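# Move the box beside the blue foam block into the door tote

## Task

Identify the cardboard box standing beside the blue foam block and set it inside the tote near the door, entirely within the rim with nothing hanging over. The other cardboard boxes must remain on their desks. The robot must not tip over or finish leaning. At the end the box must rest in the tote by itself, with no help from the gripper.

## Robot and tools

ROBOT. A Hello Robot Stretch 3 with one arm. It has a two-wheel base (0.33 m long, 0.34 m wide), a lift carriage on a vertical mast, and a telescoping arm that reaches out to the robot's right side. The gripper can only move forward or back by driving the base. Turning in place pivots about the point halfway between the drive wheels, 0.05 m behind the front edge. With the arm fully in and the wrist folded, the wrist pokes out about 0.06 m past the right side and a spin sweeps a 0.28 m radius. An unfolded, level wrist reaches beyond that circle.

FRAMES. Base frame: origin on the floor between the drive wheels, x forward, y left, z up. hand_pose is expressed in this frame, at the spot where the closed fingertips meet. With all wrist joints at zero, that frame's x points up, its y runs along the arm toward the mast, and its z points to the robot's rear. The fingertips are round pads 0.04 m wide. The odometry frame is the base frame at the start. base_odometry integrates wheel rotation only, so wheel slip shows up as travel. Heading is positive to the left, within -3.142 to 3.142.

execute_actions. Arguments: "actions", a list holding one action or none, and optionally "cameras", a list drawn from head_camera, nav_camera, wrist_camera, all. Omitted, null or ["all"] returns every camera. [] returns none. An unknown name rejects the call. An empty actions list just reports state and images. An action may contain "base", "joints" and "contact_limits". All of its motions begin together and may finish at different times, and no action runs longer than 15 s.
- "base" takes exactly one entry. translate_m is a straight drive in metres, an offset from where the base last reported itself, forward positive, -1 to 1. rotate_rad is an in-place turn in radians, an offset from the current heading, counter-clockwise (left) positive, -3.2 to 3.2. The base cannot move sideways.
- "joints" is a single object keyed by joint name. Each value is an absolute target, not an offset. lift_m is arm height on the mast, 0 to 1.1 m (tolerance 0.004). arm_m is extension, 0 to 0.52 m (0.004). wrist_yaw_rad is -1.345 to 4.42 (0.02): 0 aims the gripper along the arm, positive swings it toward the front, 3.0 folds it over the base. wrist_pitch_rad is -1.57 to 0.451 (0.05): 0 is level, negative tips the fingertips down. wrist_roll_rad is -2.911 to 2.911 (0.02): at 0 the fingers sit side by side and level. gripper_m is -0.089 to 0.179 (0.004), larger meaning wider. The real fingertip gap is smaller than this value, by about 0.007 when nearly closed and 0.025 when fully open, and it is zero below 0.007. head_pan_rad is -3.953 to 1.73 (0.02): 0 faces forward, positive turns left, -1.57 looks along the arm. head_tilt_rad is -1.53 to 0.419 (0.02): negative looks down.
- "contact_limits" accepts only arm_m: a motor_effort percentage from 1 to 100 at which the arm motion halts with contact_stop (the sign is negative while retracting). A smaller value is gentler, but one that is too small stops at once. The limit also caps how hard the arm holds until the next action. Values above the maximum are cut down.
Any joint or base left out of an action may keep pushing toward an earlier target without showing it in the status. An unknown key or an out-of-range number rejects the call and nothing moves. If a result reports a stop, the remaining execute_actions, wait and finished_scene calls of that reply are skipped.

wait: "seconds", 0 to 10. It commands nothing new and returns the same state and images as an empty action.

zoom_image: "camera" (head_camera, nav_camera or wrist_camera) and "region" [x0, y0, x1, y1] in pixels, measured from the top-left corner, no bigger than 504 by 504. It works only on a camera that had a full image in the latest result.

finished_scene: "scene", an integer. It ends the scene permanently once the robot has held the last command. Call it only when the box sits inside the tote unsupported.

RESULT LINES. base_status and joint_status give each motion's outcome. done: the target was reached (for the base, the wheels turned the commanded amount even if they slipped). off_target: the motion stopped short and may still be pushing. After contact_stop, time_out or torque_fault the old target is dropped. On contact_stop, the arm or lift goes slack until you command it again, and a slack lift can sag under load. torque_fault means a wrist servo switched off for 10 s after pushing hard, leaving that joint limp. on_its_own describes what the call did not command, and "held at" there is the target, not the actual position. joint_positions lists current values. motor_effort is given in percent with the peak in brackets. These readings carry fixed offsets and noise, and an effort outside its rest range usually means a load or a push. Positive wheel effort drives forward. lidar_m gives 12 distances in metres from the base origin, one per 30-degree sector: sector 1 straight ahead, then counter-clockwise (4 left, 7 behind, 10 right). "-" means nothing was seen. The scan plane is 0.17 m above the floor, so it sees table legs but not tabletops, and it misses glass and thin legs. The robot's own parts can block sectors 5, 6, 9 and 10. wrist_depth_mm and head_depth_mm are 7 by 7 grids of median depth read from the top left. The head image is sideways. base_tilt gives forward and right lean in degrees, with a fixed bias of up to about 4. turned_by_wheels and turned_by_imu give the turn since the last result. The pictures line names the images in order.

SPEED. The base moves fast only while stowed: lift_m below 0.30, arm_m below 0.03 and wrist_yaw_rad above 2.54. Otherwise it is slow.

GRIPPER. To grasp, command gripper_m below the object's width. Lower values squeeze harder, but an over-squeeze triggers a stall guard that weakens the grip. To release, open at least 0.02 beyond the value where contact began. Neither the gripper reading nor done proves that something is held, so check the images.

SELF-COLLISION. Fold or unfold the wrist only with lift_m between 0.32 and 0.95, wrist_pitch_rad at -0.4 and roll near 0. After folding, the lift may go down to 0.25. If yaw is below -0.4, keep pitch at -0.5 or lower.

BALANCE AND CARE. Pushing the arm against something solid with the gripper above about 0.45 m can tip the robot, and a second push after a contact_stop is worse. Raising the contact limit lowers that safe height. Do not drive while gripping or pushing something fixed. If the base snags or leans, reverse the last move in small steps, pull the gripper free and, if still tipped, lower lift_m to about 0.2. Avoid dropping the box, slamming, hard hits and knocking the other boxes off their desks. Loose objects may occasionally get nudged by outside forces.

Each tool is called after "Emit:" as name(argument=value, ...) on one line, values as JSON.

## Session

Emit:
execute_actions(actions=[])

Scene clock: 0.00 s.
base_odometry: x=+0.000 y=+0.000 heading=+0.000 (m, m, rad; odometry frame)
turned_by_wheels: +0.000 (rad since the last result)
turned_by_imu: +0.000 (rad since the last result)
base_tilt: forward=+0.6 right=+1.2 (deg)
lidar_m: 0.71 0.71 0.91 1.53 1.32 1.11 1.03 1.05 1.33 2.22 1.13 0.76
head_depth_mm: 667 670 672 673 676 679 679 / 662 665 667 669 671 672 674 / 657 659 661 664 666 667 669 / 653 654 657 657 662 663 666 / 648 649 652 653 655 657 658 / 643 645 647 648 652 654 655 / 638 640 641 644 645 648 650
base_status: not commanded
joint_positions: lift_m=+0.588 arm_m=+0.002 wrist_yaw_rad=+2.900 wrist_pitch_rad=-0.558 wrist_roll_rad=+0.018 gripper_m=+0.037 head_pan_rad=+0.000 head_tilt_rad=+0.006
joint_status: not commanded
motor_effort: left_wheel=+0 right_wheel=+0 lift_m=+33 arm_m=+1 wrist_yaw_rad=+0 wrist_pitch_rad=+6 wrist_roll_rad=+0 gripper_m=+0 head_pan_rad=+0 head_tilt_rad=+2 (%)
hand_pose: x=+0.0277 y=+0.0521 z=+0.5700 quat_wxyz=(+0.277, +0.704, +0.109, +0.645) (m; base frame)
wrist_depth_mm: - - - - - 714 561 / - - - - - 744 574 / - - - - - 777 590 / - - - - - 816 623 / 875 840 886 867 849 810 653 / 742 744 736 772 733 764 678 / 661 658 680 664 665 676 653
pictures: head_camera (sideways: a quarter turn clockwise sets it upright), nav_camera (sideways: a quarter turn counterclockwise sets it upright), wrist_camera
Images, in order (width x height): head_camera 896x504, nav_camera 672x504, wrist_camera 644x364.

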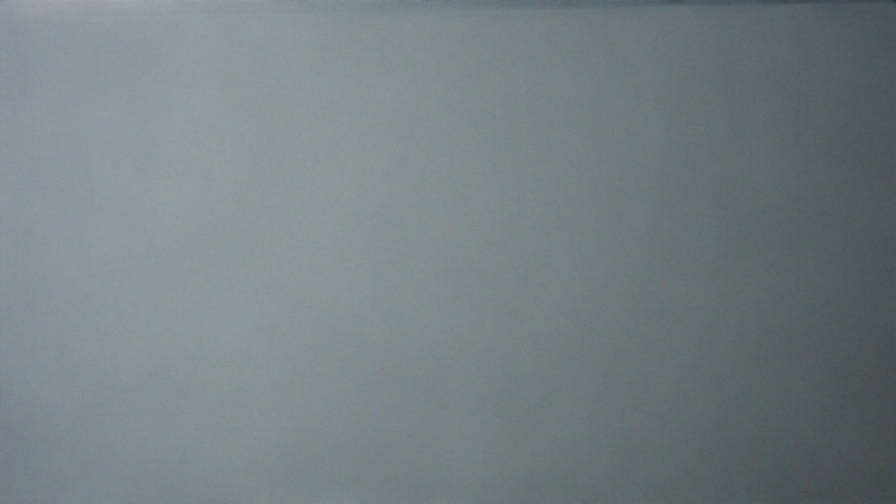

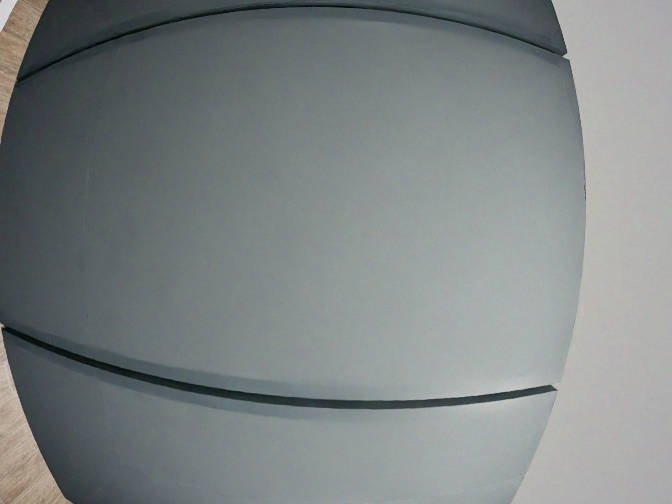

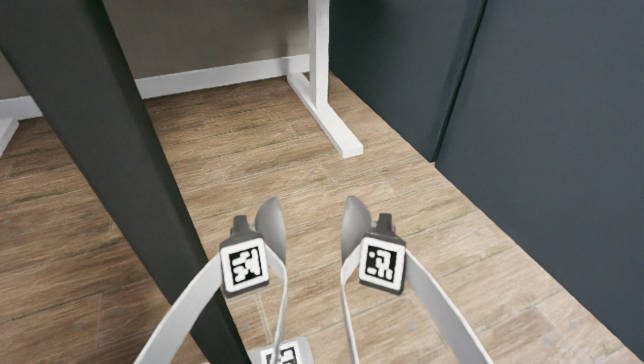

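Emit:
execute_actions(actions=[{"joints":{"head_pan_rad":1.65,"head_tilt_rad":-0.4,"lift_m":0.45,"wrist_pitch_rad":-0.4}}], cameras=["head_camera","nav_camera"])

Scene clock: 2.43 s.
base_odometry: x=+0.000 y=+0.000 heading=+0.000 (m, m, rad; odometry frame)
turned_by_wheels: +0.000 (rad since the last result)
turned_by_imu: -0.001 (rad since the last result)
base_tilt: forward=+0.6 right=+1.2 (deg)
lidar_m: 0.70 0.71 0.91 1.53 1.32 1.11 1.03 1.05 1.33 2.22 1.13 0.76
head_depth_mm: 1304 1392 1513 1396 983 1474 1390 / 1305 1395 1513 1415 987 1657 1390 / 1299 1392 1501 1426 1000 1655 1394 / 1299 1392 1501 1439 958 1674 1404 / 1303 1389 1498 1456 967 1677 1409 / 1290 1393 1504 1472 1015 1689 1441 / 1298 1394 1496 1527 1069 - -
base_status: not commanded
joint_positions: lift_m=+0.450 arm_m=+0.002 wrist_yaw_rad=+2.900 wrist_pitch_rad=-0.422 wrist_roll_rad=+0.018 gripper_m=+0.037 head_pan_rad=+1.643 head_tilt_rad=-0.395
joint_status: all done
motor_effort: left_wheel=+0(1) right_wheel=+0(0) lift_m=+23(27) arm_m=+2(1) wrist_yaw_rad=+1(1) wrist_pitch_rad=+9(10) wrist_roll_rad=+0(0) gripper_m=+0(0) head_pan_rad=+4(58) head_tilt_rad=-2(21) (%)
hand_pose: x=+0.0323 y=+0.0708 z=+0.4621 quat_wxyz=(+0.231, +0.710, +0.062, +0.662) (m; base frame)
wrist_depth_mm: - - - - 974 708 562 / - - - - - 742 573 / - - - - - 771 584 / - - - - - 784 602 / 827 - 852 798 791 788 635 / 674 664 657 681 658 686 635 / 584 579 579 588 581 580 584
pictures: head_camera (sideways: a quarter turn clockwise sets it upright), nav_camera (sideways: a quarter turn counterclockwise sets it upright)
Images, in order (width x height): head_camera 896x504, nav_camera 672x504.

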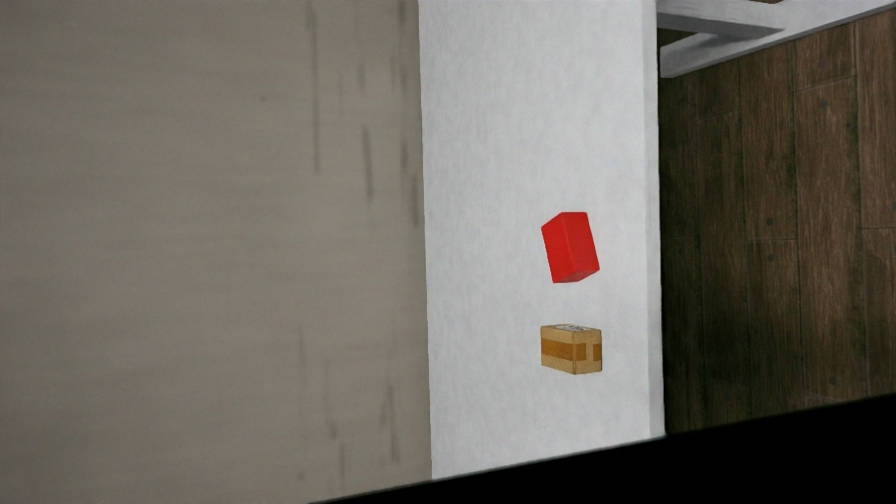

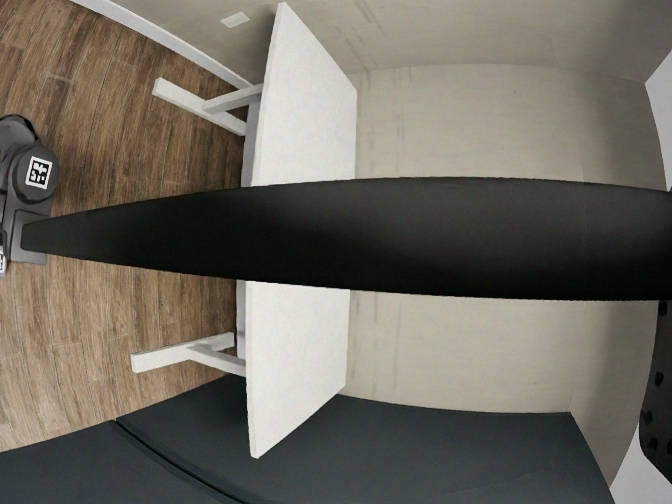

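Emit:
execute_actions(actions=[{"base":{"rotate_rad":-1.29},"joints":{"head_pan_rad":-0.1,"head_tilt_rad":-0.6,"lift_m":0.28}}], cameras=["head_camera","nav_camera"])

Scene clock: 5.93 s.
base_odometry: x=+0.000 y=+0.000 heading=-1.290 (m, m, rad; odometry frame)
turned_by_wheels: -1.290 (rad since the last result)
turned_by_imu: -1.265 (rad since the last result)
base_tilt: forward=+0.6 right=+1.2 (deg)
lidar_m: 2.21 0.86 0.71 0.71 0.78 1.16 1.53 1.26 1.04 1.03 1.14 1.81
head_depth_mm: 1857 2043 2278 2131 1737 1436 1221 / 1872 2067 2320 2226 1744 1443 1231 / 1895 2093 2350 2243 1761 1449 1233 / 1917 2131 2385 2267 1767 1456 1240 / 1931 2159 2433 2276 1782 1467 1244 / 1965 2181 2463 2303 1794 1469 1244 / 1978 2216 2499 2137 1644 1481 1251
base_status: done
joint_positions: lift_m=+0.280 arm_m=+0.002 wrist_yaw_rad=+2.900 wrist_pitch_rad=-0.421 wrist_roll_rad=+0.018 gripper_m=+0.037 head_pan_rad=-0.093 head_tilt_rad=-0.593
joint_status: all done
motor_effort: left_wheel=+2(9) right_wheel=-1(5) lift_m=+23(23) arm_m=+2(1) wrist_yaw_rad=-2(0) wrist_pitch_rad=+9(9) wrist_roll_rad=+0(0) gripper_m=+0(0) head_pan_rad=-4(59) head_tilt_rad=-3(14) (%)
hand_pose: x=+0.0324 y=+0.0709 z=+0.2923 quat_wxyz=(+0.231, +0.710, +0.062, +0.662) (m; base frame)
wrist_depth_mm: - 631 647 664 692 733 741 / - 690 710 732 766 790 813 / - 738 770 804 842 840 895 / 716 704 714 710 706 716 725 / 569 - 606 569 578 574 572 / 483 480 - 481 468 491 479 / 427 - - 413 416 421 418
pictures: head_camera (sideways: a quarter turn clockwise sets it upright), nav_camera (sideways: a quarter turn counterclockwise sets it upright)
Images, in order (width x height): head_camera 896x504, nav_camera 672x504.

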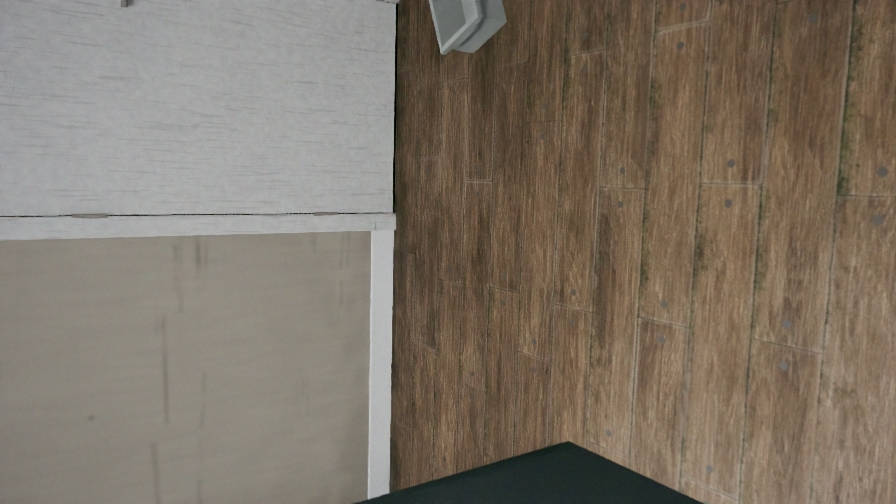

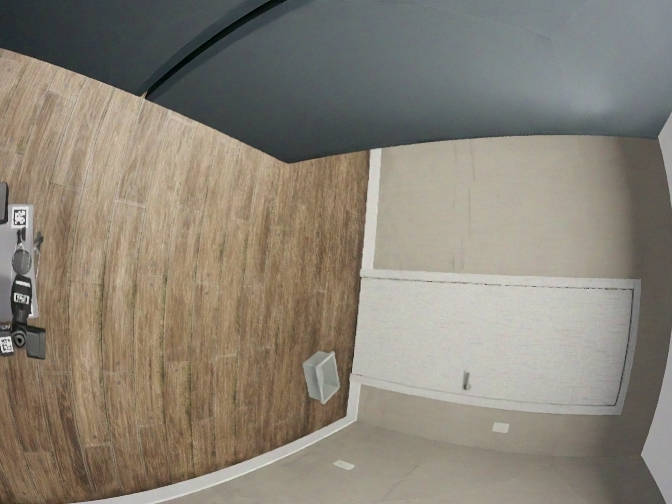

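Emit:
execute_actions(actions=[{"base":{"translate_m":1.0}}], cameras=[])

Emit:
execute_actions(actions=[{"base":{"translate_m":0.75},"joints":{"head_pan_rad":0.3,"head_tilt_rad":-0.4}}], cameras=[])

Emit:
execute_actions(actions=[{"base":{"rotate_rad":1.42}}], cameras=["head_camera","nav_camera"])

Scene clock: 11.37 s.
base_odometry: x=+0.277 y=-0.961 heading=-1.290 (m, m, rad; odometry frame)
turned_by_wheels: +0.000 (rad since the last result)
turned_by_imu: -0.004 (rad since the last result)
base_tilt: forward=+0.6 right=+1.2 (deg)
lidar_m: 1.23 1.39 0.54 0.53 0.59 0.93 2.27 1.48 1.21 1.21 1.33 1.24
head_depth_mm: 1008 1111 1245 1407 1592 1430 1220 / 1021 1125 1260 1436 1615 1443 1224 / 1027 1143 1279 1448 1641 1442 1231 / 1052 1171 1309 1492 1670 1459 1236 / 1067 1182 1328 1516 1682 1462 1239 / 1075 1193 1344 1535 1710 1467 1247 / 1083 1209 1361 1557 1737 1479 1256
base_status: done
joint_positions: lift_m=+0.280 arm_m=+0.002 wrist_yaw_rad=+2.900 wrist_pitch_rad=-0.421 wrist_roll_rad=+0.018 gripper_m=+0.037 head_pan_rad=-0.093 head_tilt_rad=-0.593
joint_status: not commanded
motor_effort: left_wheel=+2(10) right_wheel=-2(3) lift_m=+23(23) arm_m=+2(2) wrist_yaw_rad=-1(1) wrist_pitch_rad=+9(10) wrist_roll_rad=+0(0) gripper_m=+0(0) head_pan_rad=-5(5) head_tilt_rad=-3(3) (%)
hand_pose: x=+0.0324 y=+0.0709 z=+0.2923 quat_wxyz=(+0.231, +0.710, +0.062, +0.662) (m; base frame)
wrist_depth_mm: - 488 502 509 532 - - / - 528 543 565 593 - - / - 581 606 619 668 914 937 / 598 645 646 679 687 702 723 / 575 - 588 581 572 576 577 / 484 485 - 480 466 479 480 / 430 - - 411 420 418 415
pictures: none
No camera images: the call's "cameras" was empty. Leave "cameras" out to get every camera's image.

Scene clock: 15.67 s.
base_odometry: x=+0.485 y=-1.681 heading=-1.290 (m, m, rad; odometry frame)
turned_by_wheels: +0.000 (rad since the last result)
turned_by_imu: -0.003 (rad since the last result)
base_tilt: forward=+0.6 right=+1.2 (deg)
lidar_m: 0.52 0.57 0.90 2.97 0.61 0.70 3.02 1.64 1.34 1.24 0.61 0.50
head_depth_mm: 400 427 458 493 536 586 644 / 418 448 482 522 569 625 694 / 438 471 509 554 608 672 752 / 461 497 539 590 652 726 820 / 486 525 574 631 701 789 901 / 513 558 611 678 759 862 1000 / 543 594 656 732 829 953 1125
base_status: done
joint_positions: lift_m=+0.280 arm_m=+0.002 wrist_yaw_rad=+2.900 wrist_pitch_rad=-0.421 wrist_roll_rad=+0.018 gripper_m=+0.037 head_pan_rad=+0.293 head_tilt_rad=-0.408
joint_status: all done
motor_effort: left_wheel=+1(10) right_wheel=-1(4) lift_m=+23(23) arm_m=+2(1) wrist_yaw_rad=+0(1) wrist_pitch_rad=+9(9) wrist_roll_rad=+0(0) gripper_m=+0(0) head_pan_rad=+4(36) head_tilt_rad=+3(16) (%)
hand_pose: x=+0.0324 y=+0.0709 z=+0.2923 quat_wxyz=(+0.231, +0.710, +0.062, +0.662) (m; base frame)
wrist_depth_mm: - - - - - 671 479 / - - - - - 700 497 / - 942 913 962 923 699 500 / 556 713 713 710 712 655 509 / 542 - 602 579 577 581 496 / 487 480 - 485 469 481 466 / 432 - - 417 413 418 415
pictures: none
No camera images: the call's "cameras" was empty. Leave "cameras" out to get every camera's image.

Scene clock: 17.77 s.
base_odometry: x=+0.485 y=-1.681 heading=+0.130 (m, m, rad; odometry frame)
turned_by_wheels: +1.420 (rad since the last result)
turned_by_imu: +1.387 (rad since the last result)
base_tilt: forward=+0.6 right=+1.2 (deg)
lidar_m: 2.09 0.63 0.61 1.64 1.87 1.38 1.33 0.70 0.50 0.50 0.54 0.74
head_depth_mm: 2889 3074 3324 3051 2187 1683 1371 / 2955 3102 3402 3103 2196 1693 1374 / 3035 3230 3468 3106 2197 1689 1381 / 3180 3325 3641 3182 2217 1700 1391 / 3257 3469 3792 3000 1965 1165 1231 / 753 783 810 842 876 913 954 / 641 660 679 701 727 752 778
base_status: done
joint_positions: lift_m=+0.280 arm_m=+0.002 wrist_yaw_rad=+2.900 wrist_pitch_rad=-0.421 wrist_roll_rad=+0.018 gripper_m=+0.037 head_pan_rad=+0.293 head_tilt_rad=-0.408
joint_status: not commanded
motor_effort: left_wheel=-2(9) right_wheel=+2(8) lift_m=+23(23) arm_m=+1(1) wrist_yaw_rad=+0(0) wrist_pitch_rad=+10(9) wrist_roll_rad=+0(0) gripper_m=+0(0) head_pan_rad=+4(4) head_tilt_rad=+2(3) (%)
hand_pose: x=+0.0324 y=+0.0709 z=+0.2923 quat_wxyz=(+0.231, +0.710, +0.062, +0.662) (m; base frame)
wrist_depth_mm: - - - - 661 537 590 / - - - - 689 585 658 / - 955 955 912 717 676 848 / 708 723 717 730 697 718 730 / 565 - 587 572 574 581 583 / 478 484 - 488 470 479 480 / 426 - - 417 418 418 411
pictures: head_camera (sideways: a quarter turn clockwise sets it upright), nav_camera (sideways: a quarter turn counterclockwise sets it upright)
Images, in order (width x height): head_camera 896x504, nav_camera 672x504.

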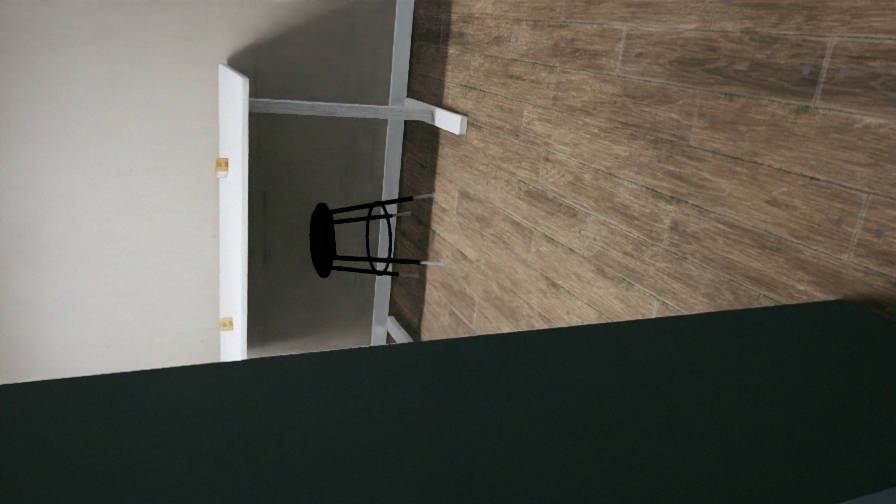

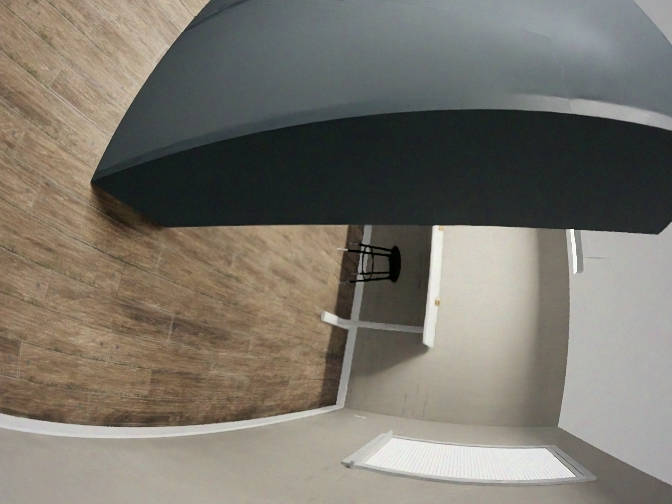

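Emit:
execute_actions(actions=[{"base":{"translate_m":1.0},"joints":{"head_pan_rad":1.25,"head_tilt_rad":-0.35}}], cameras=["head_camera","nav_camera"])

Scene clock: 23.10 s.
base_odometry: x=+1.477 y=-1.552 heading=+0.130 (m, m, rad; odometry frame)
turned_by_wheels: +0.000 (rad since the last result)
turned_by_imu: -0.004 (rad since the last result)
base_tilt: forward=+0.6 right=+1.2 (deg)
lidar_m: 2.01 2.06 3.15 1.32 0.46 0.63 1.93 0.74 0.55 0.53 0.55 0.76
head_depth_mm: 3223 3483 3753 3420 2342 1771 1427 / 3120 3369 3559 3278 2354 1778 1435 / 3072 3247 3401 3484 2363 1787 1436 / 2952 3150 3318 3499 2382 1794 1440 / 2899 3050 3167 3426 2402 1806 1452 / 2800 2976 3116 3290 2420 1814 1457 / 2740 2889 3038 3009 2131 1545 1377
base_status: done
joint_positions: lift_m=+0.280 arm_m=+0.002 wrist_yaw_rad=+2.900 wrist_pitch_rad=-0.421 wrist_roll_rad=+0.018 gripper_m=+0.037 head_pan_rad=+1.243 head_tilt_rad=-0.359
joint_status: all done
motor_effort: left_wheel=-2(7) right_wheel=+1(7) lift_m=+23(23) arm_m=+2(1) wrist_yaw_rad=+0(0) wrist_pitch_rad=+9(9) wrist_roll_rad=+0(0) gripper_m=+0(0) head_pan_rad=+4(57) head_tilt_rad=+3(9) (%)
hand_pose: x=+0.0324 y=+0.0709 z=+0.2923 quat_wxyz=(+0.231, +0.710, +0.062, +0.662) (m; base frame)
wrist_depth_mm: - - - - - - - / - - - - - - - / - 736 949 941 916 956 944 / 459 633 722 707 725 720 715 / 502 - 591 574 577 577 581 / 480 478 - 482 468 479 485 / 422 - - 417 413 414 408
pictures: head_camera (sideways: a quarter turn clockwise sets it upright), nav_camera (sideways: a quarter turn counterclockwise sets it upright)
Images, in order (width x height): head_camera 896x504, nav_camera 672x504.

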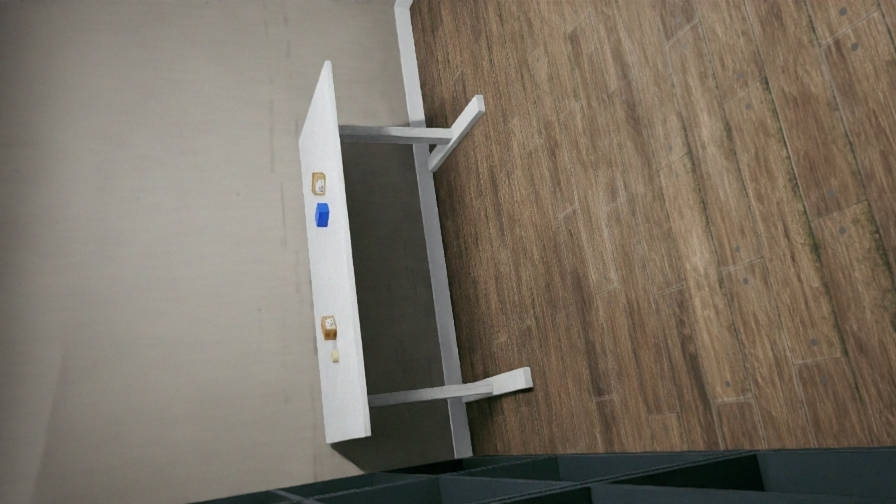

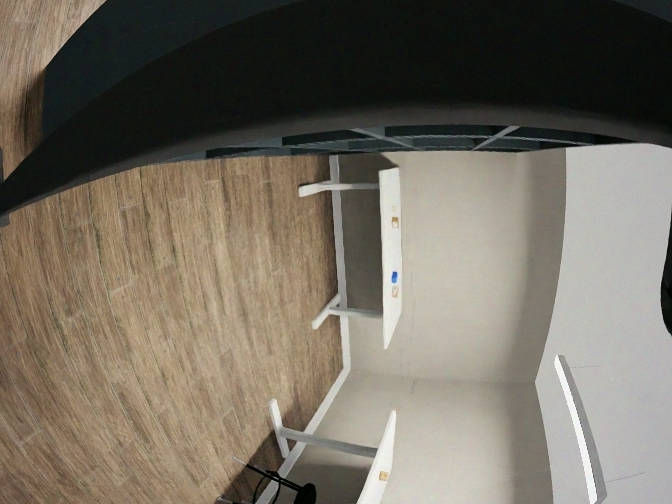

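Emit:
zoom_image(camera="head_camera", region=[280, 150, 380, 250])

Region (280, 150, 380, 250) of head_camera's 896x504 image, scaled by 5.040, with more detail than that image has.

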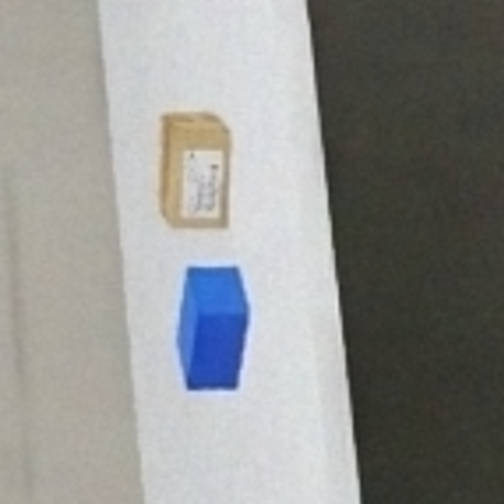

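Emit:
execute_actions(actions=[{"base":{"rotate_rad":1.055},"joints":{"head_pan_rad":0.2,"head_tilt_rad":-0.5}}], cameras=[])

Emit:
execute_actions(actions=[{"base":{"translate_m":1.0}}], cameras=[])

Emit:
execute_actions(actions=[{"base":{"translate_m":0.7},"joints":{"head_pan_rad":0.25,"head_tilt_rad":-0.6}}], cameras=["head_camera","nav_camera"])

Scene clock: 29.73 s.
base_odometry: x=+1.477 y=-1.552 heading=+1.185 (m, m, rad; odometry frame)
turned_by_wheels: +1.055 (rad since the last result)
turned_by_imu: +1.030 (rad since the last result)
base_tilt: forward=+0.6 right=+1.2 (deg)
lidar_m: 3.15 1.33 0.46 0.63 1.91 0.74 0.55 0.53 0.55 0.75 2.01 2.06
head_depth_mm: 3195 3475 3699 2578 1939 1550 1295 / 3056 3301 3552 2597 1950 1559 1297 / 2997 3144 3488 2630 1961 1565 1306 / 2902 3076 3438 2677 1975 1576 1306 / 2818 3012 3384 2667 1982 1577 1316 / 2764 2958 3228 2699 2003 1592 1315 / 2710 2875 3060 2328 1510 1421 1190
base_status: done
joint_positions: lift_m=+0.280 arm_m=+0.002 wrist_yaw_rad=+2.900 wrist_pitch_rad=-0.421 wrist_roll_rad=+0.018 gripper_m=+0.037 head_pan_rad=+0.207 head_tilt_rad=-0.494
joint_status: all done
motor_effort: left_wheel=-2(10) right_wheel=+2(8) lift_m=+23(23) arm_m=+1(1) wrist_yaw_rad=+0(0) wrist_pitch_rad=+9(9) wrist_roll_rad=+0(0) gripper_m=+0(0) head_pan_rad=-5(59) head_tilt_rad=-2(13) (%)
hand_pose: x=+0.0324 y=+0.0709 z=+0.2923 quat_wxyz=(+0.231, +0.710, +0.062, +0.662) (m; base frame)
wrist_depth_mm: - - - 559 450 - - / - - - 609 480 - - / - 910 930 664 537 846 961 / 700 707 718 692 601 698 740 / 574 - 597 585 579 571 585 / 475 484 - 491 472 479 478 / 431 - - 417 408 414 423
pictures: none
No camera images: the call's "cameras" was empty. Leave "cameras" out to get every camera's image.

Scene clock: 34.67 s.
base_odometry: x=+1.853 y=-0.625 heading=+1.185 (m, m, rad; odometry frame)
turned_by_wheels: +0.000 (rad since the last result)
turned_by_imu: -0.004 (rad since the last result)
base_tilt: forward=+0.6 right=+1.2 (deg)
lidar_m: 2.14 1.96 1.53 0.77 1.10 0.75 1.45 1.40 1.45 1.56 1.29 1.65
head_depth_mm: 2312 2532 2801 2567 1931 1548 1292 / 2238 2454 2251 2601 1948 1552 1296 / 2179 2374 2226 2491 1974 1561 1300 / 2112 2307 2088 2636 1967 1564 1304 / 2059 2241 2105 2602 1993 1577 1310 / 2004 2179 1974 2533 2003 1593 1324 / 1954 2111 1821 2463 2007 1598 1325
base_status: done
joint_positions: lift_m=+0.280 arm_m=+0.002 wrist_yaw_rad=+2.900 wrist_pitch_rad=-0.421 wrist_roll_rad=+0.018 gripper_m=+0.037 head_pan_rad=+0.207 head_tilt_rad=-0.495
joint_status: not commanded
motor_effort: left_wheel=-2(6) right_wheel=+1(6) lift_m=+23(23) arm_m=+1(1) wrist_yaw_rad=-1(2) wrist_pitch_rad=+9(9) wrist_roll_rad=+0(0) gripper_m=+0(1) head_pan_rad=-4(4) head_tilt_rad=-2(2) (%)
hand_pose: x=+0.0324 y=+0.0709 z=+0.2923 quat_wxyz=(+0.231, +0.710, +0.062, +0.662) (m; base frame)
wrist_depth_mm: - 939 763 - - - - / - - 869 - - - - / - 762 815 926 936 936 960 / 582 686 703 701 714 712 722 / 546 - 596 575 583 577 578 / 475 478 - 484 467 490 484 / 431 - - 414 417 418 416
pictures: none
No camera images: the call's "cameras" was empty. Leave "cameras" out to get every camera's image.

Scene clock: 38.73 s.
base_odometry: x=+2.117 y=+0.023 heading=+1.185 (m, m, rad; odometry frame)
turned_by_wheels: +0.000 (rad since the last result)
turned_by_imu: -0.003 (rad since the last result)
base_tilt: forward=+0.6 right=+1.2 (deg)
lidar_m: 1.44 1.77 1.47 1.26 0.98 1.41 1.40 2.00 2.08 1.03 1.13 1.66
head_depth_mm: 1676 1868 2007 2198 1734 1429 1223 / 1635 1808 1335 2207 1744 1443 1224 / 1587 1738 1353 1957 1759 1444 1231 / 1551 1708 1306 2099 1767 1453 1236 / 1519 1679 1308 2063 1782 1460 1242 / 1480 1624 1398 2036 1801 1470 1248 / 1444 1580 1411 1972 1802 1478 1254
base_status: done
joint_positions: lift_m=+0.280 arm_m=+0.002 wrist_yaw_rad=+2.900 wrist_pitch_rad=-0.421 wrist_roll_rad=+0.018 gripper_m=+0.037 head_pan_rad=+0.243 head_tilt_rad=-0.593
joint_status: all done
motor_effort: left_wheel=-2(7) right_wheel=+1(6) lift_m=+23(23) arm_m=+1(1) wrist_yaw_rad=+0(0) wrist_pitch_rad=+9(9) wrist_roll_rad=+0(0) gripper_m=+0(1) head_pan_rad=+4(12) head_tilt_rad=-2(10) (%)
hand_pose: x=+0.0324 y=+0.0709 z=+0.2923 quat_wxyz=(+0.231, +0.710, +0.062, +0.662) (m; base frame)
wrist_depth_mm: - - - - - - - / - - - - - - - / - 931 914 924 912 947 922 / 709 726 721 714 716 718 725 / 563 - 603 581 579 582 581 / 478 486 - 479 470 485 482 / 428 - - 416 413 411 416
pictures: head_camera (sideways: a quarter turn clockwise sets it upright), nav_camera (sideways: a quarter turn counterclockwise sets it upright)
Images, in order (width x height): head_camera 896x504, nav_camera 672x504.

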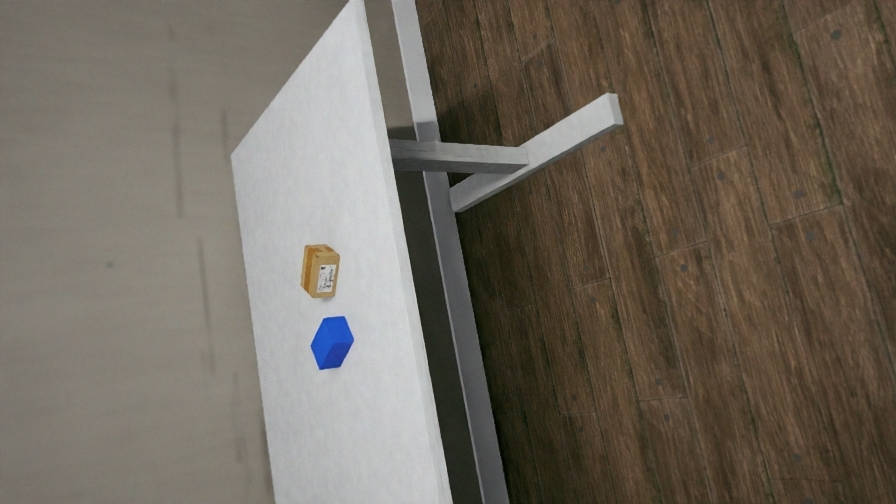

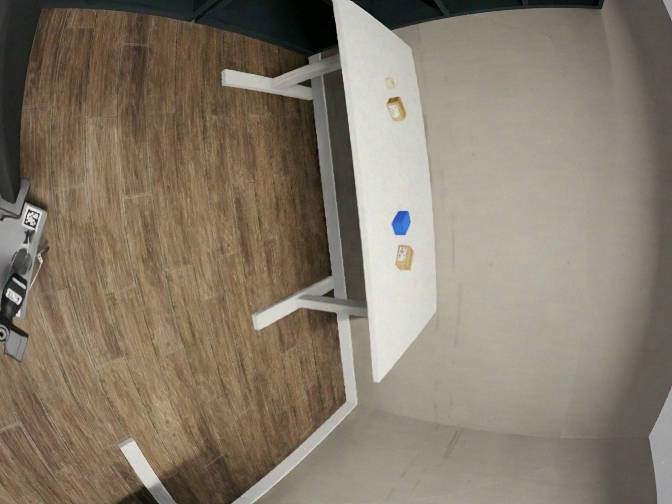

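Emit:
execute_actions(actions=[{"base":{"translate_m":0.70},"joints":{"lift_m":0.92,"wrist_pitch_rad":-0.4,"head_pan_rad":-0.5}}], cameras=[])

Emit:
execute_actions(actions=[{"base":{"rotate_rad":2.21},"joints":{"wrist_yaw_rad":0.69,"gripper_m":0.13,"head_pan_rad":-1.5,"head_tilt_rad":-0.75}}])

Scene clock: 48.73 s.
base_odometry: x=+2.380 y=+0.672 heading=+1.185 (m, m, rad; odometry frame)
turned_by_wheels: +0.000 (rad since the last result)
turned_by_imu: -0.005 (rad since the last result)
base_tilt: forward=+0.6 right=+1.2 (deg)
lidar_m: 0.75 0.78 1.21 1.23 1.79 1.49 2.09 2.61 1.19 0.89 1.25 1.31
head_depth_mm: 1070 1168 1288 1437 1595 1437 1226 / 1123 1235 1371 1540 1687 1442 1222 / 1192 1315 1471 1670 1759 1448 1236 / 1265 1407 1582 1827 1764 1456 1233 / 1347 1513 1716 1947 1775 1462 1241 / 1378 1496 1615 1754 1767 703 1250 / 1261 1341 1430 1541 798 652 1167
base_status: done
joint_positions: lift_m=+0.920 arm_m=+0.002 wrist_yaw_rad=+2.900 wrist_pitch_rad=-0.421 wrist_roll_rad=+0.018 gripper_m=+0.037 head_pan_rad=-0.493 head_tilt_rad=-0.594
joint_status: all done
motor_effort: left_wheel=-2(9) right_wheel=+1(6) lift_m=+44(45) arm_m=+1(1) wrist_yaw_rad=-1(0) wrist_pitch_rad=+9(9) wrist_roll_rad=+0(0) gripper_m=+0(1) head_pan_rad=-5(49) head_tilt_rad=-3(2) (%)
hand_pose: x=+0.0324 y=+0.0709 z=+0.9316 quat_wxyz=(+0.231, +0.710, +0.062, +0.662) (m; base frame)
wrist_depth_mm: - - - - - 935 807 / - - - - - - 853 / - - - 751 712 777 771 / - - - - 576 579 577 / - - - - - 466 459 / - - - - - - 398 / - - - - - - 813
pictures: none
No camera images: the call's "cameras" was empty. Leave "cameras" out to get every camera's image.

Scene clock: 53.20 s.
base_odometry: x=+2.380 y=+0.672 heading=-2.888 (m, m, rad; odometry frame)
turned_by_wheels: +2.210 (rad since the last result)
turned_by_imu: +2.167 (rad since the last result)
base_tilt: forward=+0.6 right=+1.2 (deg)
lidar_m: 1.33 1.48 2.65 2.61 1.22 0.89 1.25 1.35 0.75 1.16 1.25 1.23
head_depth_mm: 964 1089 1002 802 703 - 1093 / 983 1111 1009 807 707 - 1107 / 1006 1138 1018 773 694 - 1140 / 1022 1165 1028 818 - 1280 1165 / 1047 1191 1037 801 695 1308 1170 / 1067 1221 1046 832 722 1341 1176 / 1087 1237 1054 837 732 1353 1180
base_status: done
joint_positions: lift_m=+0.920 arm_m=+0.002 wrist_yaw_rad=+0.692 wrist_pitch_rad=-0.421 wrist_roll_rad=+0.018 gripper_m=+0.130 head_pan_rad=-1.493 head_tilt_rad=-0.740
joint_status: all done
motor_effort: left_wheel=-2(6) right_wheel=+2(4) lift_m=+43(43) arm_m=+1(1) wrist_yaw_rad=-2(4) wrist_pitch_rad=+9(9) wrist_roll_rad=+0(0) gripper_m=+1(86) head_pan_rad=-5(58) head_tilt_rad=-4(14) (%)
hand_pose: x=+0.1215 y=-0.3191 z=+0.9316 quat_wxyz=(+0.696, +0.375, -0.606, +0.092) (m; base frame)
wrist_depth_mm: - - - - 898 769 661 / - - - - 934 793 680 / - 809 762 759 770 759 701 / - - 566 571 552 578 580 / - - 501 463 462 410 463 / - - - 399 386 376 391 / - - - - 334 336 336
pictures: head_camera (sideways: a quarter turn clockwise sets it upright), nav_camera (sideways: a quarter turn counterclockwise sets it upright), wrist_camera
Images, in order (width x height): head_camera 896x504, nav_camera 672x504, wrist_camera 644x364.

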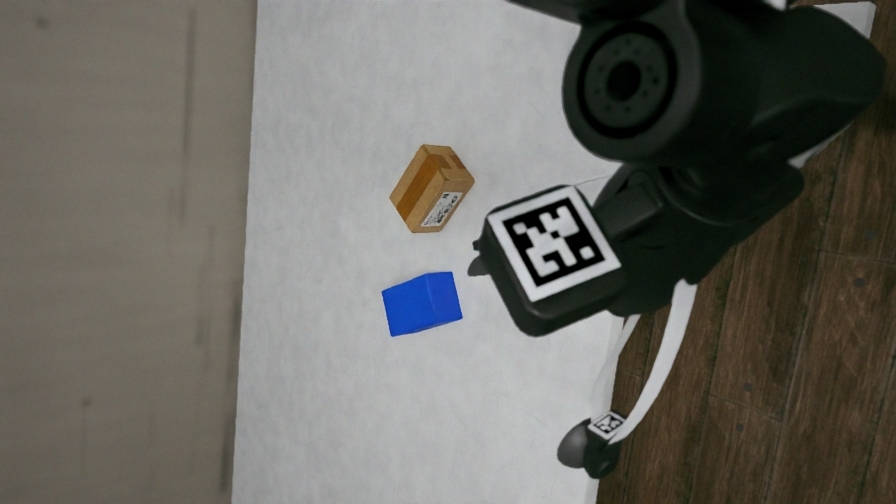

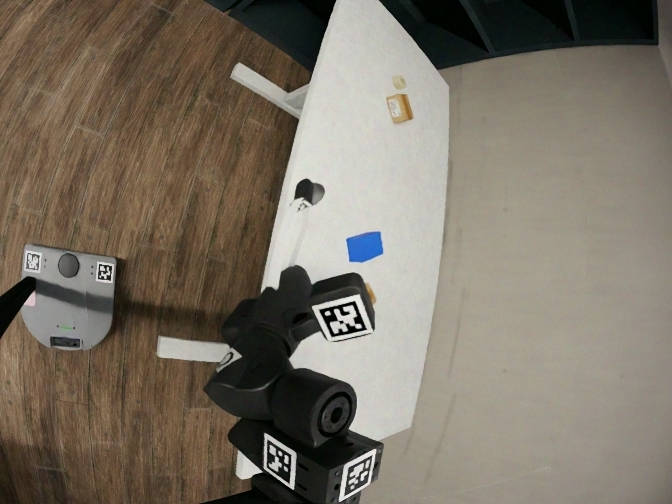

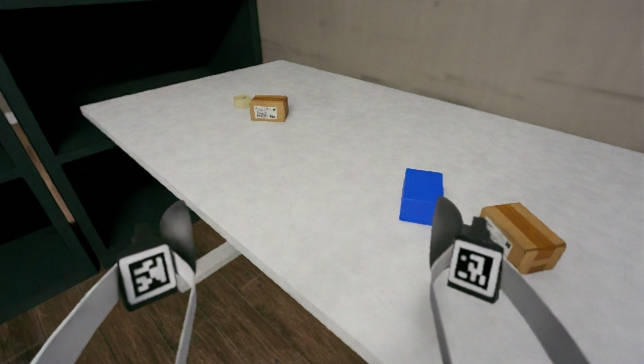

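Emit:
execute_actions(actions=[{"base":{"translate_m":-0.021},"joints":{"wrist_yaw_rad":0.82,"wrist_pitch_rad":-1.2,"lift_m":0.945,"arm_m":0.43,"gripper_m":0.12}}], cameras=["head_camera","wrist_camera"])

Scene clock: 58.77 s.
base_odometry: x=+2.401 y=+0.677 heading=-2.889 (m, m, rad; odometry frame)
turned_by_wheels: +0.000 (rad since the last result)
turned_by_imu: -0.002 (rad since the last result)
base_tilt: forward=+0.5 right=+1.2 (deg)
lidar_m: 1.36 1.51 2.65 2.61 1.21 0.87 1.23 1.33 0.74 1.16 1.25 1.25
head_depth_mm: 929 1116 998 801 669 1230 1123 / 954 - 975 806 673 1290 1153 / 996 1103 981 775 678 1319 1161 / 1022 1153 1031 795 682 1334 1167 / 1042 1189 1033 801 703 1337 1174 / 1062 1216 1047 829 708 1346 1174 / 1088 1232 1055 837 728 1354 1185
base_status: done
joint_positions: lift_m=+0.945 arm_m=+0.430 wrist_yaw_rad=+0.818 wrist_pitch_rad=-1.199 wrist_roll_rad=+0.018 gripper_m=+0.120 head_pan_rad=-1.493 head_tilt_rad=-0.741
joint_status: all done
motor_effort: left_wheel=-2(7) right_wheel=+1(4) lift_m=+44(45) arm_m=+4(2) wrist_yaw_rad=+2(3) wrist_pitch_rad=+0(7) wrist_roll_rad=+0(0) gripper_m=+0(51) head_pan_rad=-4(5) head_tilt_rad=-4(4) (%)
hand_pose: x=+0.0299 y=-0.6230 z=+0.8358 quat_wxyz=(+0.691, +0.597, -0.383, -0.140) (m; base frame)
wrist_depth_mm: 308 311 314 313 316 320 327 / 300 302 254 306 311 311 313 / 289 289 267 297 298 300 300 / 282 281 284 236 290 289 292 / 271 275 278 229 277 281 284 / 263 261 265 263 272 276 275 / 255 257 259 259 262 265 267
pictures: head_camera (sideways: a quarter turn clockwise sets it upright), wrist_camera
Images, in order (width x height): head_camera 896x504, wrist_camera 644x364.

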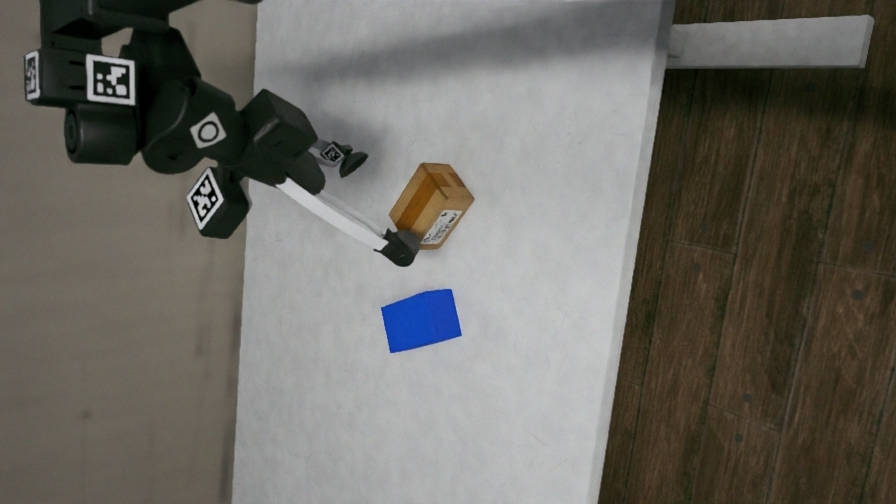

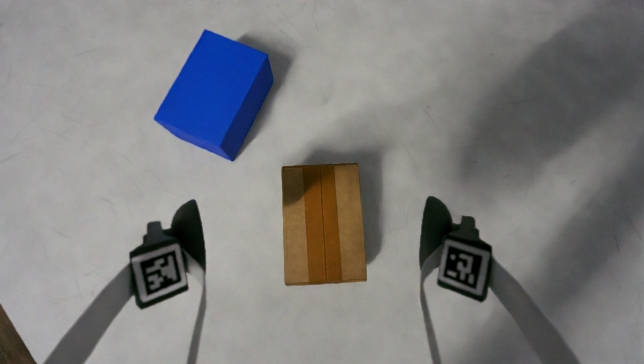

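Emit:
execute_actions(actions=[{"joints":{"wrist_yaw_rad":0.855,"lift_m":0.868,"arm_m":0.443}}], cameras=["head_camera","wrist_camera"])

Scene clock: 61.20 s.
base_odometry: x=+2.401 y=+0.677 heading=-2.889 (m, m, rad; odometry frame)
turned_by_wheels: +0.000 (rad since the last result)
turned_by_imu: -0.001 (rad since the last result)
base_tilt: forward=+0.6 right=+1.2 (deg)
lidar_m: 1.36 1.51 2.64 2.61 1.21 0.87 1.23 1.33 0.74 1.16 1.25 1.25
head_depth_mm: 965 - 972 800 669 1232 1121 / 985 - 972 807 674 1296 1149 / 1003 1131 - 773 677 1323 1157 / 1022 1164 1026 795 682 1335 1164 / 1043 1185 1040 800 702 1339 1170 / 1065 1218 1045 831 708 1347 1171 / 1090 1238 1056 836 729 1358 1181
base_status: not commanded
joint_positions: lift_m=+0.868 arm_m=+0.443 wrist_yaw_rad=+0.852 wrist_pitch_rad=-1.200 wrist_roll_rad=+0.018 gripper_m=+0.120 head_pan_rad=-1.493 head_tilt_rad=-0.741
joint_status: all done
motor_effort: left_wheel=-2(2) right_wheel=+1(1) lift_m=+23(36) arm_m=+4(6) wrist_yaw_rad=+2(1) wrist_pitch_rad=+1(0) wrist_roll_rad=+0(0) gripper_m=+0(0) head_pan_rad=-4(4) head_tilt_rad=-3(3) (%)
hand_pose: x=+0.0315 y=-0.6342 z=+0.7595 quat_wxyz=(+0.693, +0.604, -0.372, -0.128) (m; base frame)
wrist_depth_mm: 227 178 185 230 233 236 237 / 218 172 213 222 226 227 228 / 211 211 214 216 217 219 222 / 204 206 205 159 210 212 214 / 199 200 199 154 204 207 206 / 192 193 193 149 198 200 201 / 188 187 189 189 192 193 195
pictures: head_camera (sideways: a quarter turn clockwise sets it upright), wrist_camera
Images, in order (width x height): head_camera 896x504, wrist_camera 644x364.

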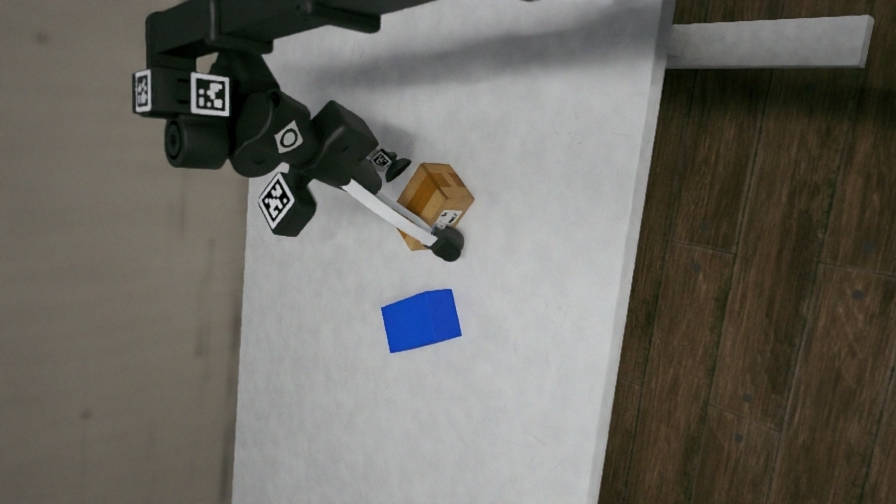

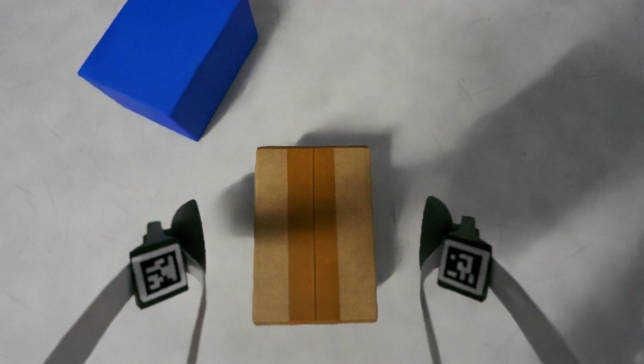

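Emit:
execute_actions(actions=[{"joints":{"lift_m":0.860,"gripper_m":0.012}}], cameras=["head_camera","wrist_camera"])

Scene clock: 63.47 s.
base_odometry: x=+2.401 y=+0.677 heading=-2.889 (m, m, rad; odometry frame)
turned_by_wheels: +0.000 (rad since the last result)
turned_by_imu: -0.001 (rad since the last result)
base_tilt: forward=+0.6 right=+1.2 (deg)
lidar_m: 1.36 1.51 2.65 2.62 1.21 0.87 1.23 1.33 0.74 1.16 1.25 1.24
head_depth_mm: 963 1041 970 800 669 1232 1121 / 982 1061 956 809 673 1294 1158 / 1002 1122 - 770 677 1318 1160 / 1021 1157 1027 798 682 1329 1167 / 1043 1186 1037 799 703 1336 1168 / 1066 1214 1043 830 708 1346 1176 / 1086 1237 1054 837 729 1346 1178
base_status: not commanded
joint_positions: lift_m=+0.860 arm_m=+0.443 wrist_yaw_rad=+0.852 wrist_pitch_rad=-1.201 wrist_roll_rad=+0.018 gripper_m=+0.013 head_pan_rad=-1.493 head_tilt_rad=-0.741
joint_status: all done
motor_effort: left_wheel=-2(2) right_wheel=+2(1) lift_m=+23(22) arm_m=+5(4) wrist_yaw_rad=+1(2) wrist_pitch_rad=+1(1) wrist_roll_rad=+0(0) gripper_m=-19(98) head_pan_rad=-4(4) head_tilt_rad=-3(3) (%)
hand_pose: x=+0.0312 y=-0.6339 z=+0.7514 quat_wxyz=(+0.693, +0.604, -0.372, -0.129) (m; base frame)
wrist_depth_mm: 216 169 185 221 223 226 228 / 209 164 209 214 216 217 219 / 203 202 205 206 209 209 213 / 196 199 199 146 202 204 206 / 191 192 143 141 196 198 198 / 184 186 185 137 188 193 193 / 181 181 182 182 184 185 187
pictures: head_camera (sideways: a quarter turn clockwise sets it upright), wrist_camera
Images, in order (width x height): head_camera 896x504, wrist_camera 644x364.

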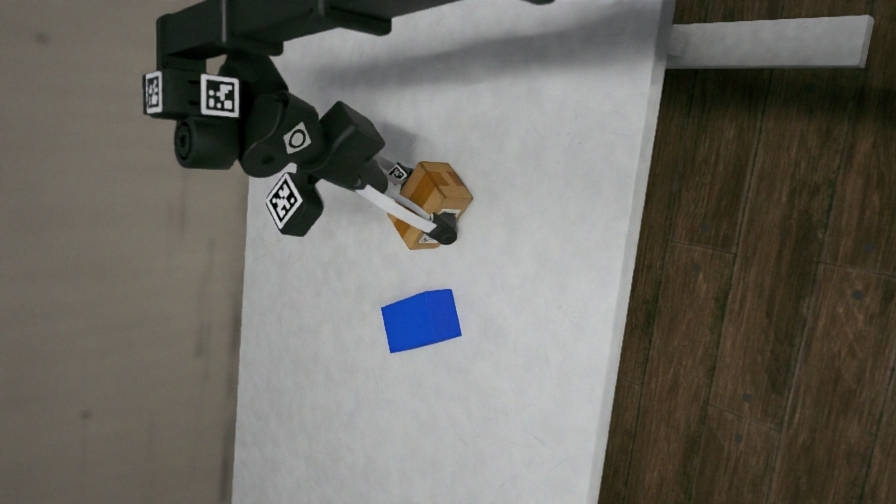

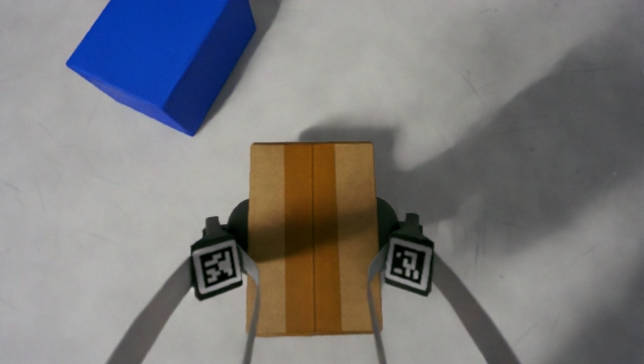

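Emit:
execute_actions(actions=[{"joints":{"lift_m":0.94,"arm_m":0.40,"head_pan_rad":-0.8}}], cameras=["wrist_camera"])

Emit:
execute_actions(actions=[{"base":{"rotate_rad":1.0},"joints":{"arm_m":0.002,"wrist_pitch_rad":-0.4,"wrist_yaw_rad":2.7,"head_pan_rad":0.0,"head_tilt_rad":-0.8}}], cameras=["wrist_camera","nav_camera"])

Scene clock: 66.77 s.
base_odometry: x=+2.401 y=+0.677 heading=-2.889 (m, m, rad; odometry frame)
turned_by_wheels: +0.000 (rad since the last result)
turned_by_imu: -0.001 (rad since the last result)
base_tilt: forward=+0.6 right=+1.2 (deg)
lidar_m: 1.36 1.50 2.65 2.61 1.21 0.87 1.23 1.33 0.74 1.16 1.25 1.24
head_depth_mm: 1194 1270 1000 801 669 1289 1147 / 1315 1343 1007 806 724 1321 1154 / 1456 1355 1019 812 1513 1325 1162 / 1570 1375 1027 873 1559 1329 1168 / 1766 1854 1035 1823 1558 1340 1168 / 1721 1824 1127 1839 1574 1349 1173 / 1477 1759 1974 1806 1590 1351 1181
base_status: not commanded
joint_positions: lift_m=+0.940 arm_m=+0.400 wrist_yaw_rad=+0.853 wrist_pitch_rad=-1.203 wrist_roll_rad=+0.018 gripper_m=+0.013 head_pan_rad=-0.807 head_tilt_rad=-0.741
joint_status: all done
motor_effort: left_wheel=-2(2) right_wheel=+2(2) lift_m=+44(46) arm_m=-1(0) wrist_yaw_rad=+3(2) wrist_pitch_rad=+1(2) wrist_roll_rad=+0(0) gripper_m=-19(18) head_pan_rad=+4(48) head_tilt_rad=-3(3) (%)
hand_pose: x=+0.0310 y=-0.5913 z=+0.8306 quat_wxyz=(+0.693, +0.604, -0.371, -0.129) (m; base frame)
wrist_depth_mm: 303 305 262 311 311 314 316 / 290 297 251 297 304 304 304 / 284 288 285 290 291 292 296 / 275 277 275 146 281 284 286 / 265 270 142 141 274 276 275 / 261 259 260 138 262 265 271 / 884 254 254 254 258 260 262
pictures: wrist_camera
Images, in order (width x height): wrist_camera 644x364.

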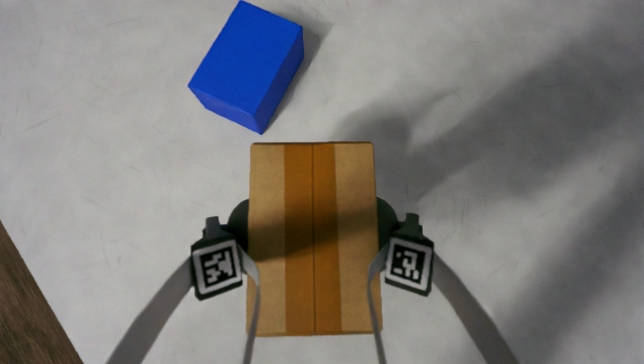

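Scene clock: 70.90 s.
base_odometry: x=+2.401 y=+0.677 heading=-1.889 (m, m, rad; odometry frame)
turned_by_wheels: +1.000 (rad since the last result)
turned_by_imu: +0.980 (rad since the last result)
base_tilt: forward=+0.6 right=+1.2 (deg)
lidar_m: 2.11 2.61 1.18 0.87 1.25 1.30 0.74 1.16 1.22 1.24 1.36 1.51
head_depth_mm: 1863 2138 2054 1744 1476 1282 1130 / 2854 2768 2147 1753 1487 1286 1137 / 2738 2798 2171 1765 1492 1292 1145 / 2589 2768 2176 1781 1509 1304 1165 / 2484 2702 2194 1794 1513 1305 1173 / 2354 2621 2217 1810 1516 1316 1183 / 2265 2529 2243 1827 1530 1319 1160
base_status: done
joint_positions: lift_m=+0.940 arm_m=+0.002 wrist_yaw_rad=+2.698 wrist_pitch_rad=-0.429 wrist_roll_rad=+0.018 gripper_m=+0.013 head_pan_rad=-0.007 head_tilt_rad=-0.790
joint_status: all done
motor_effort: left_wheel=-2(8) right_wheel=+2(6) lift_m=+44(44) arm_m=-1(1) wrist_yaw_rad=+2(7) wrist_pitch_rad=+13(13) wrist_roll_rad=+0(0) gripper_m=-18(19) head_pan_rad=+4(52) head_tilt_rad=-4(9) (%)
hand_pose: x=+0.0745 y=+0.0541 z=+0.9498 quat_wxyz=(+0.299, +0.713, -0.008, +0.635) (m; base frame)
wrist_depth_mm: 899 710 714 - - - - / - - - - - - - / - - - - - - - / - - - 146 - - - / - - 143 142 - - - / - - - 137 - - - / - - - - - - -
pictures: nav_camera (sideways: a quarter turn counterclockwise sets it upright), wrist_camera
Images, in order (width x height): nav_camera 672x504, wrist_camera 644x364.

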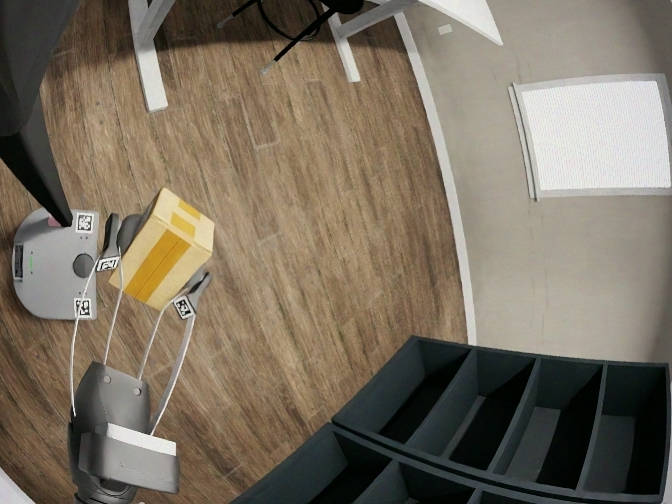

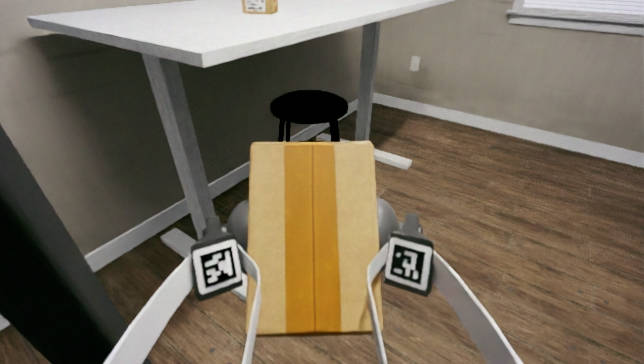

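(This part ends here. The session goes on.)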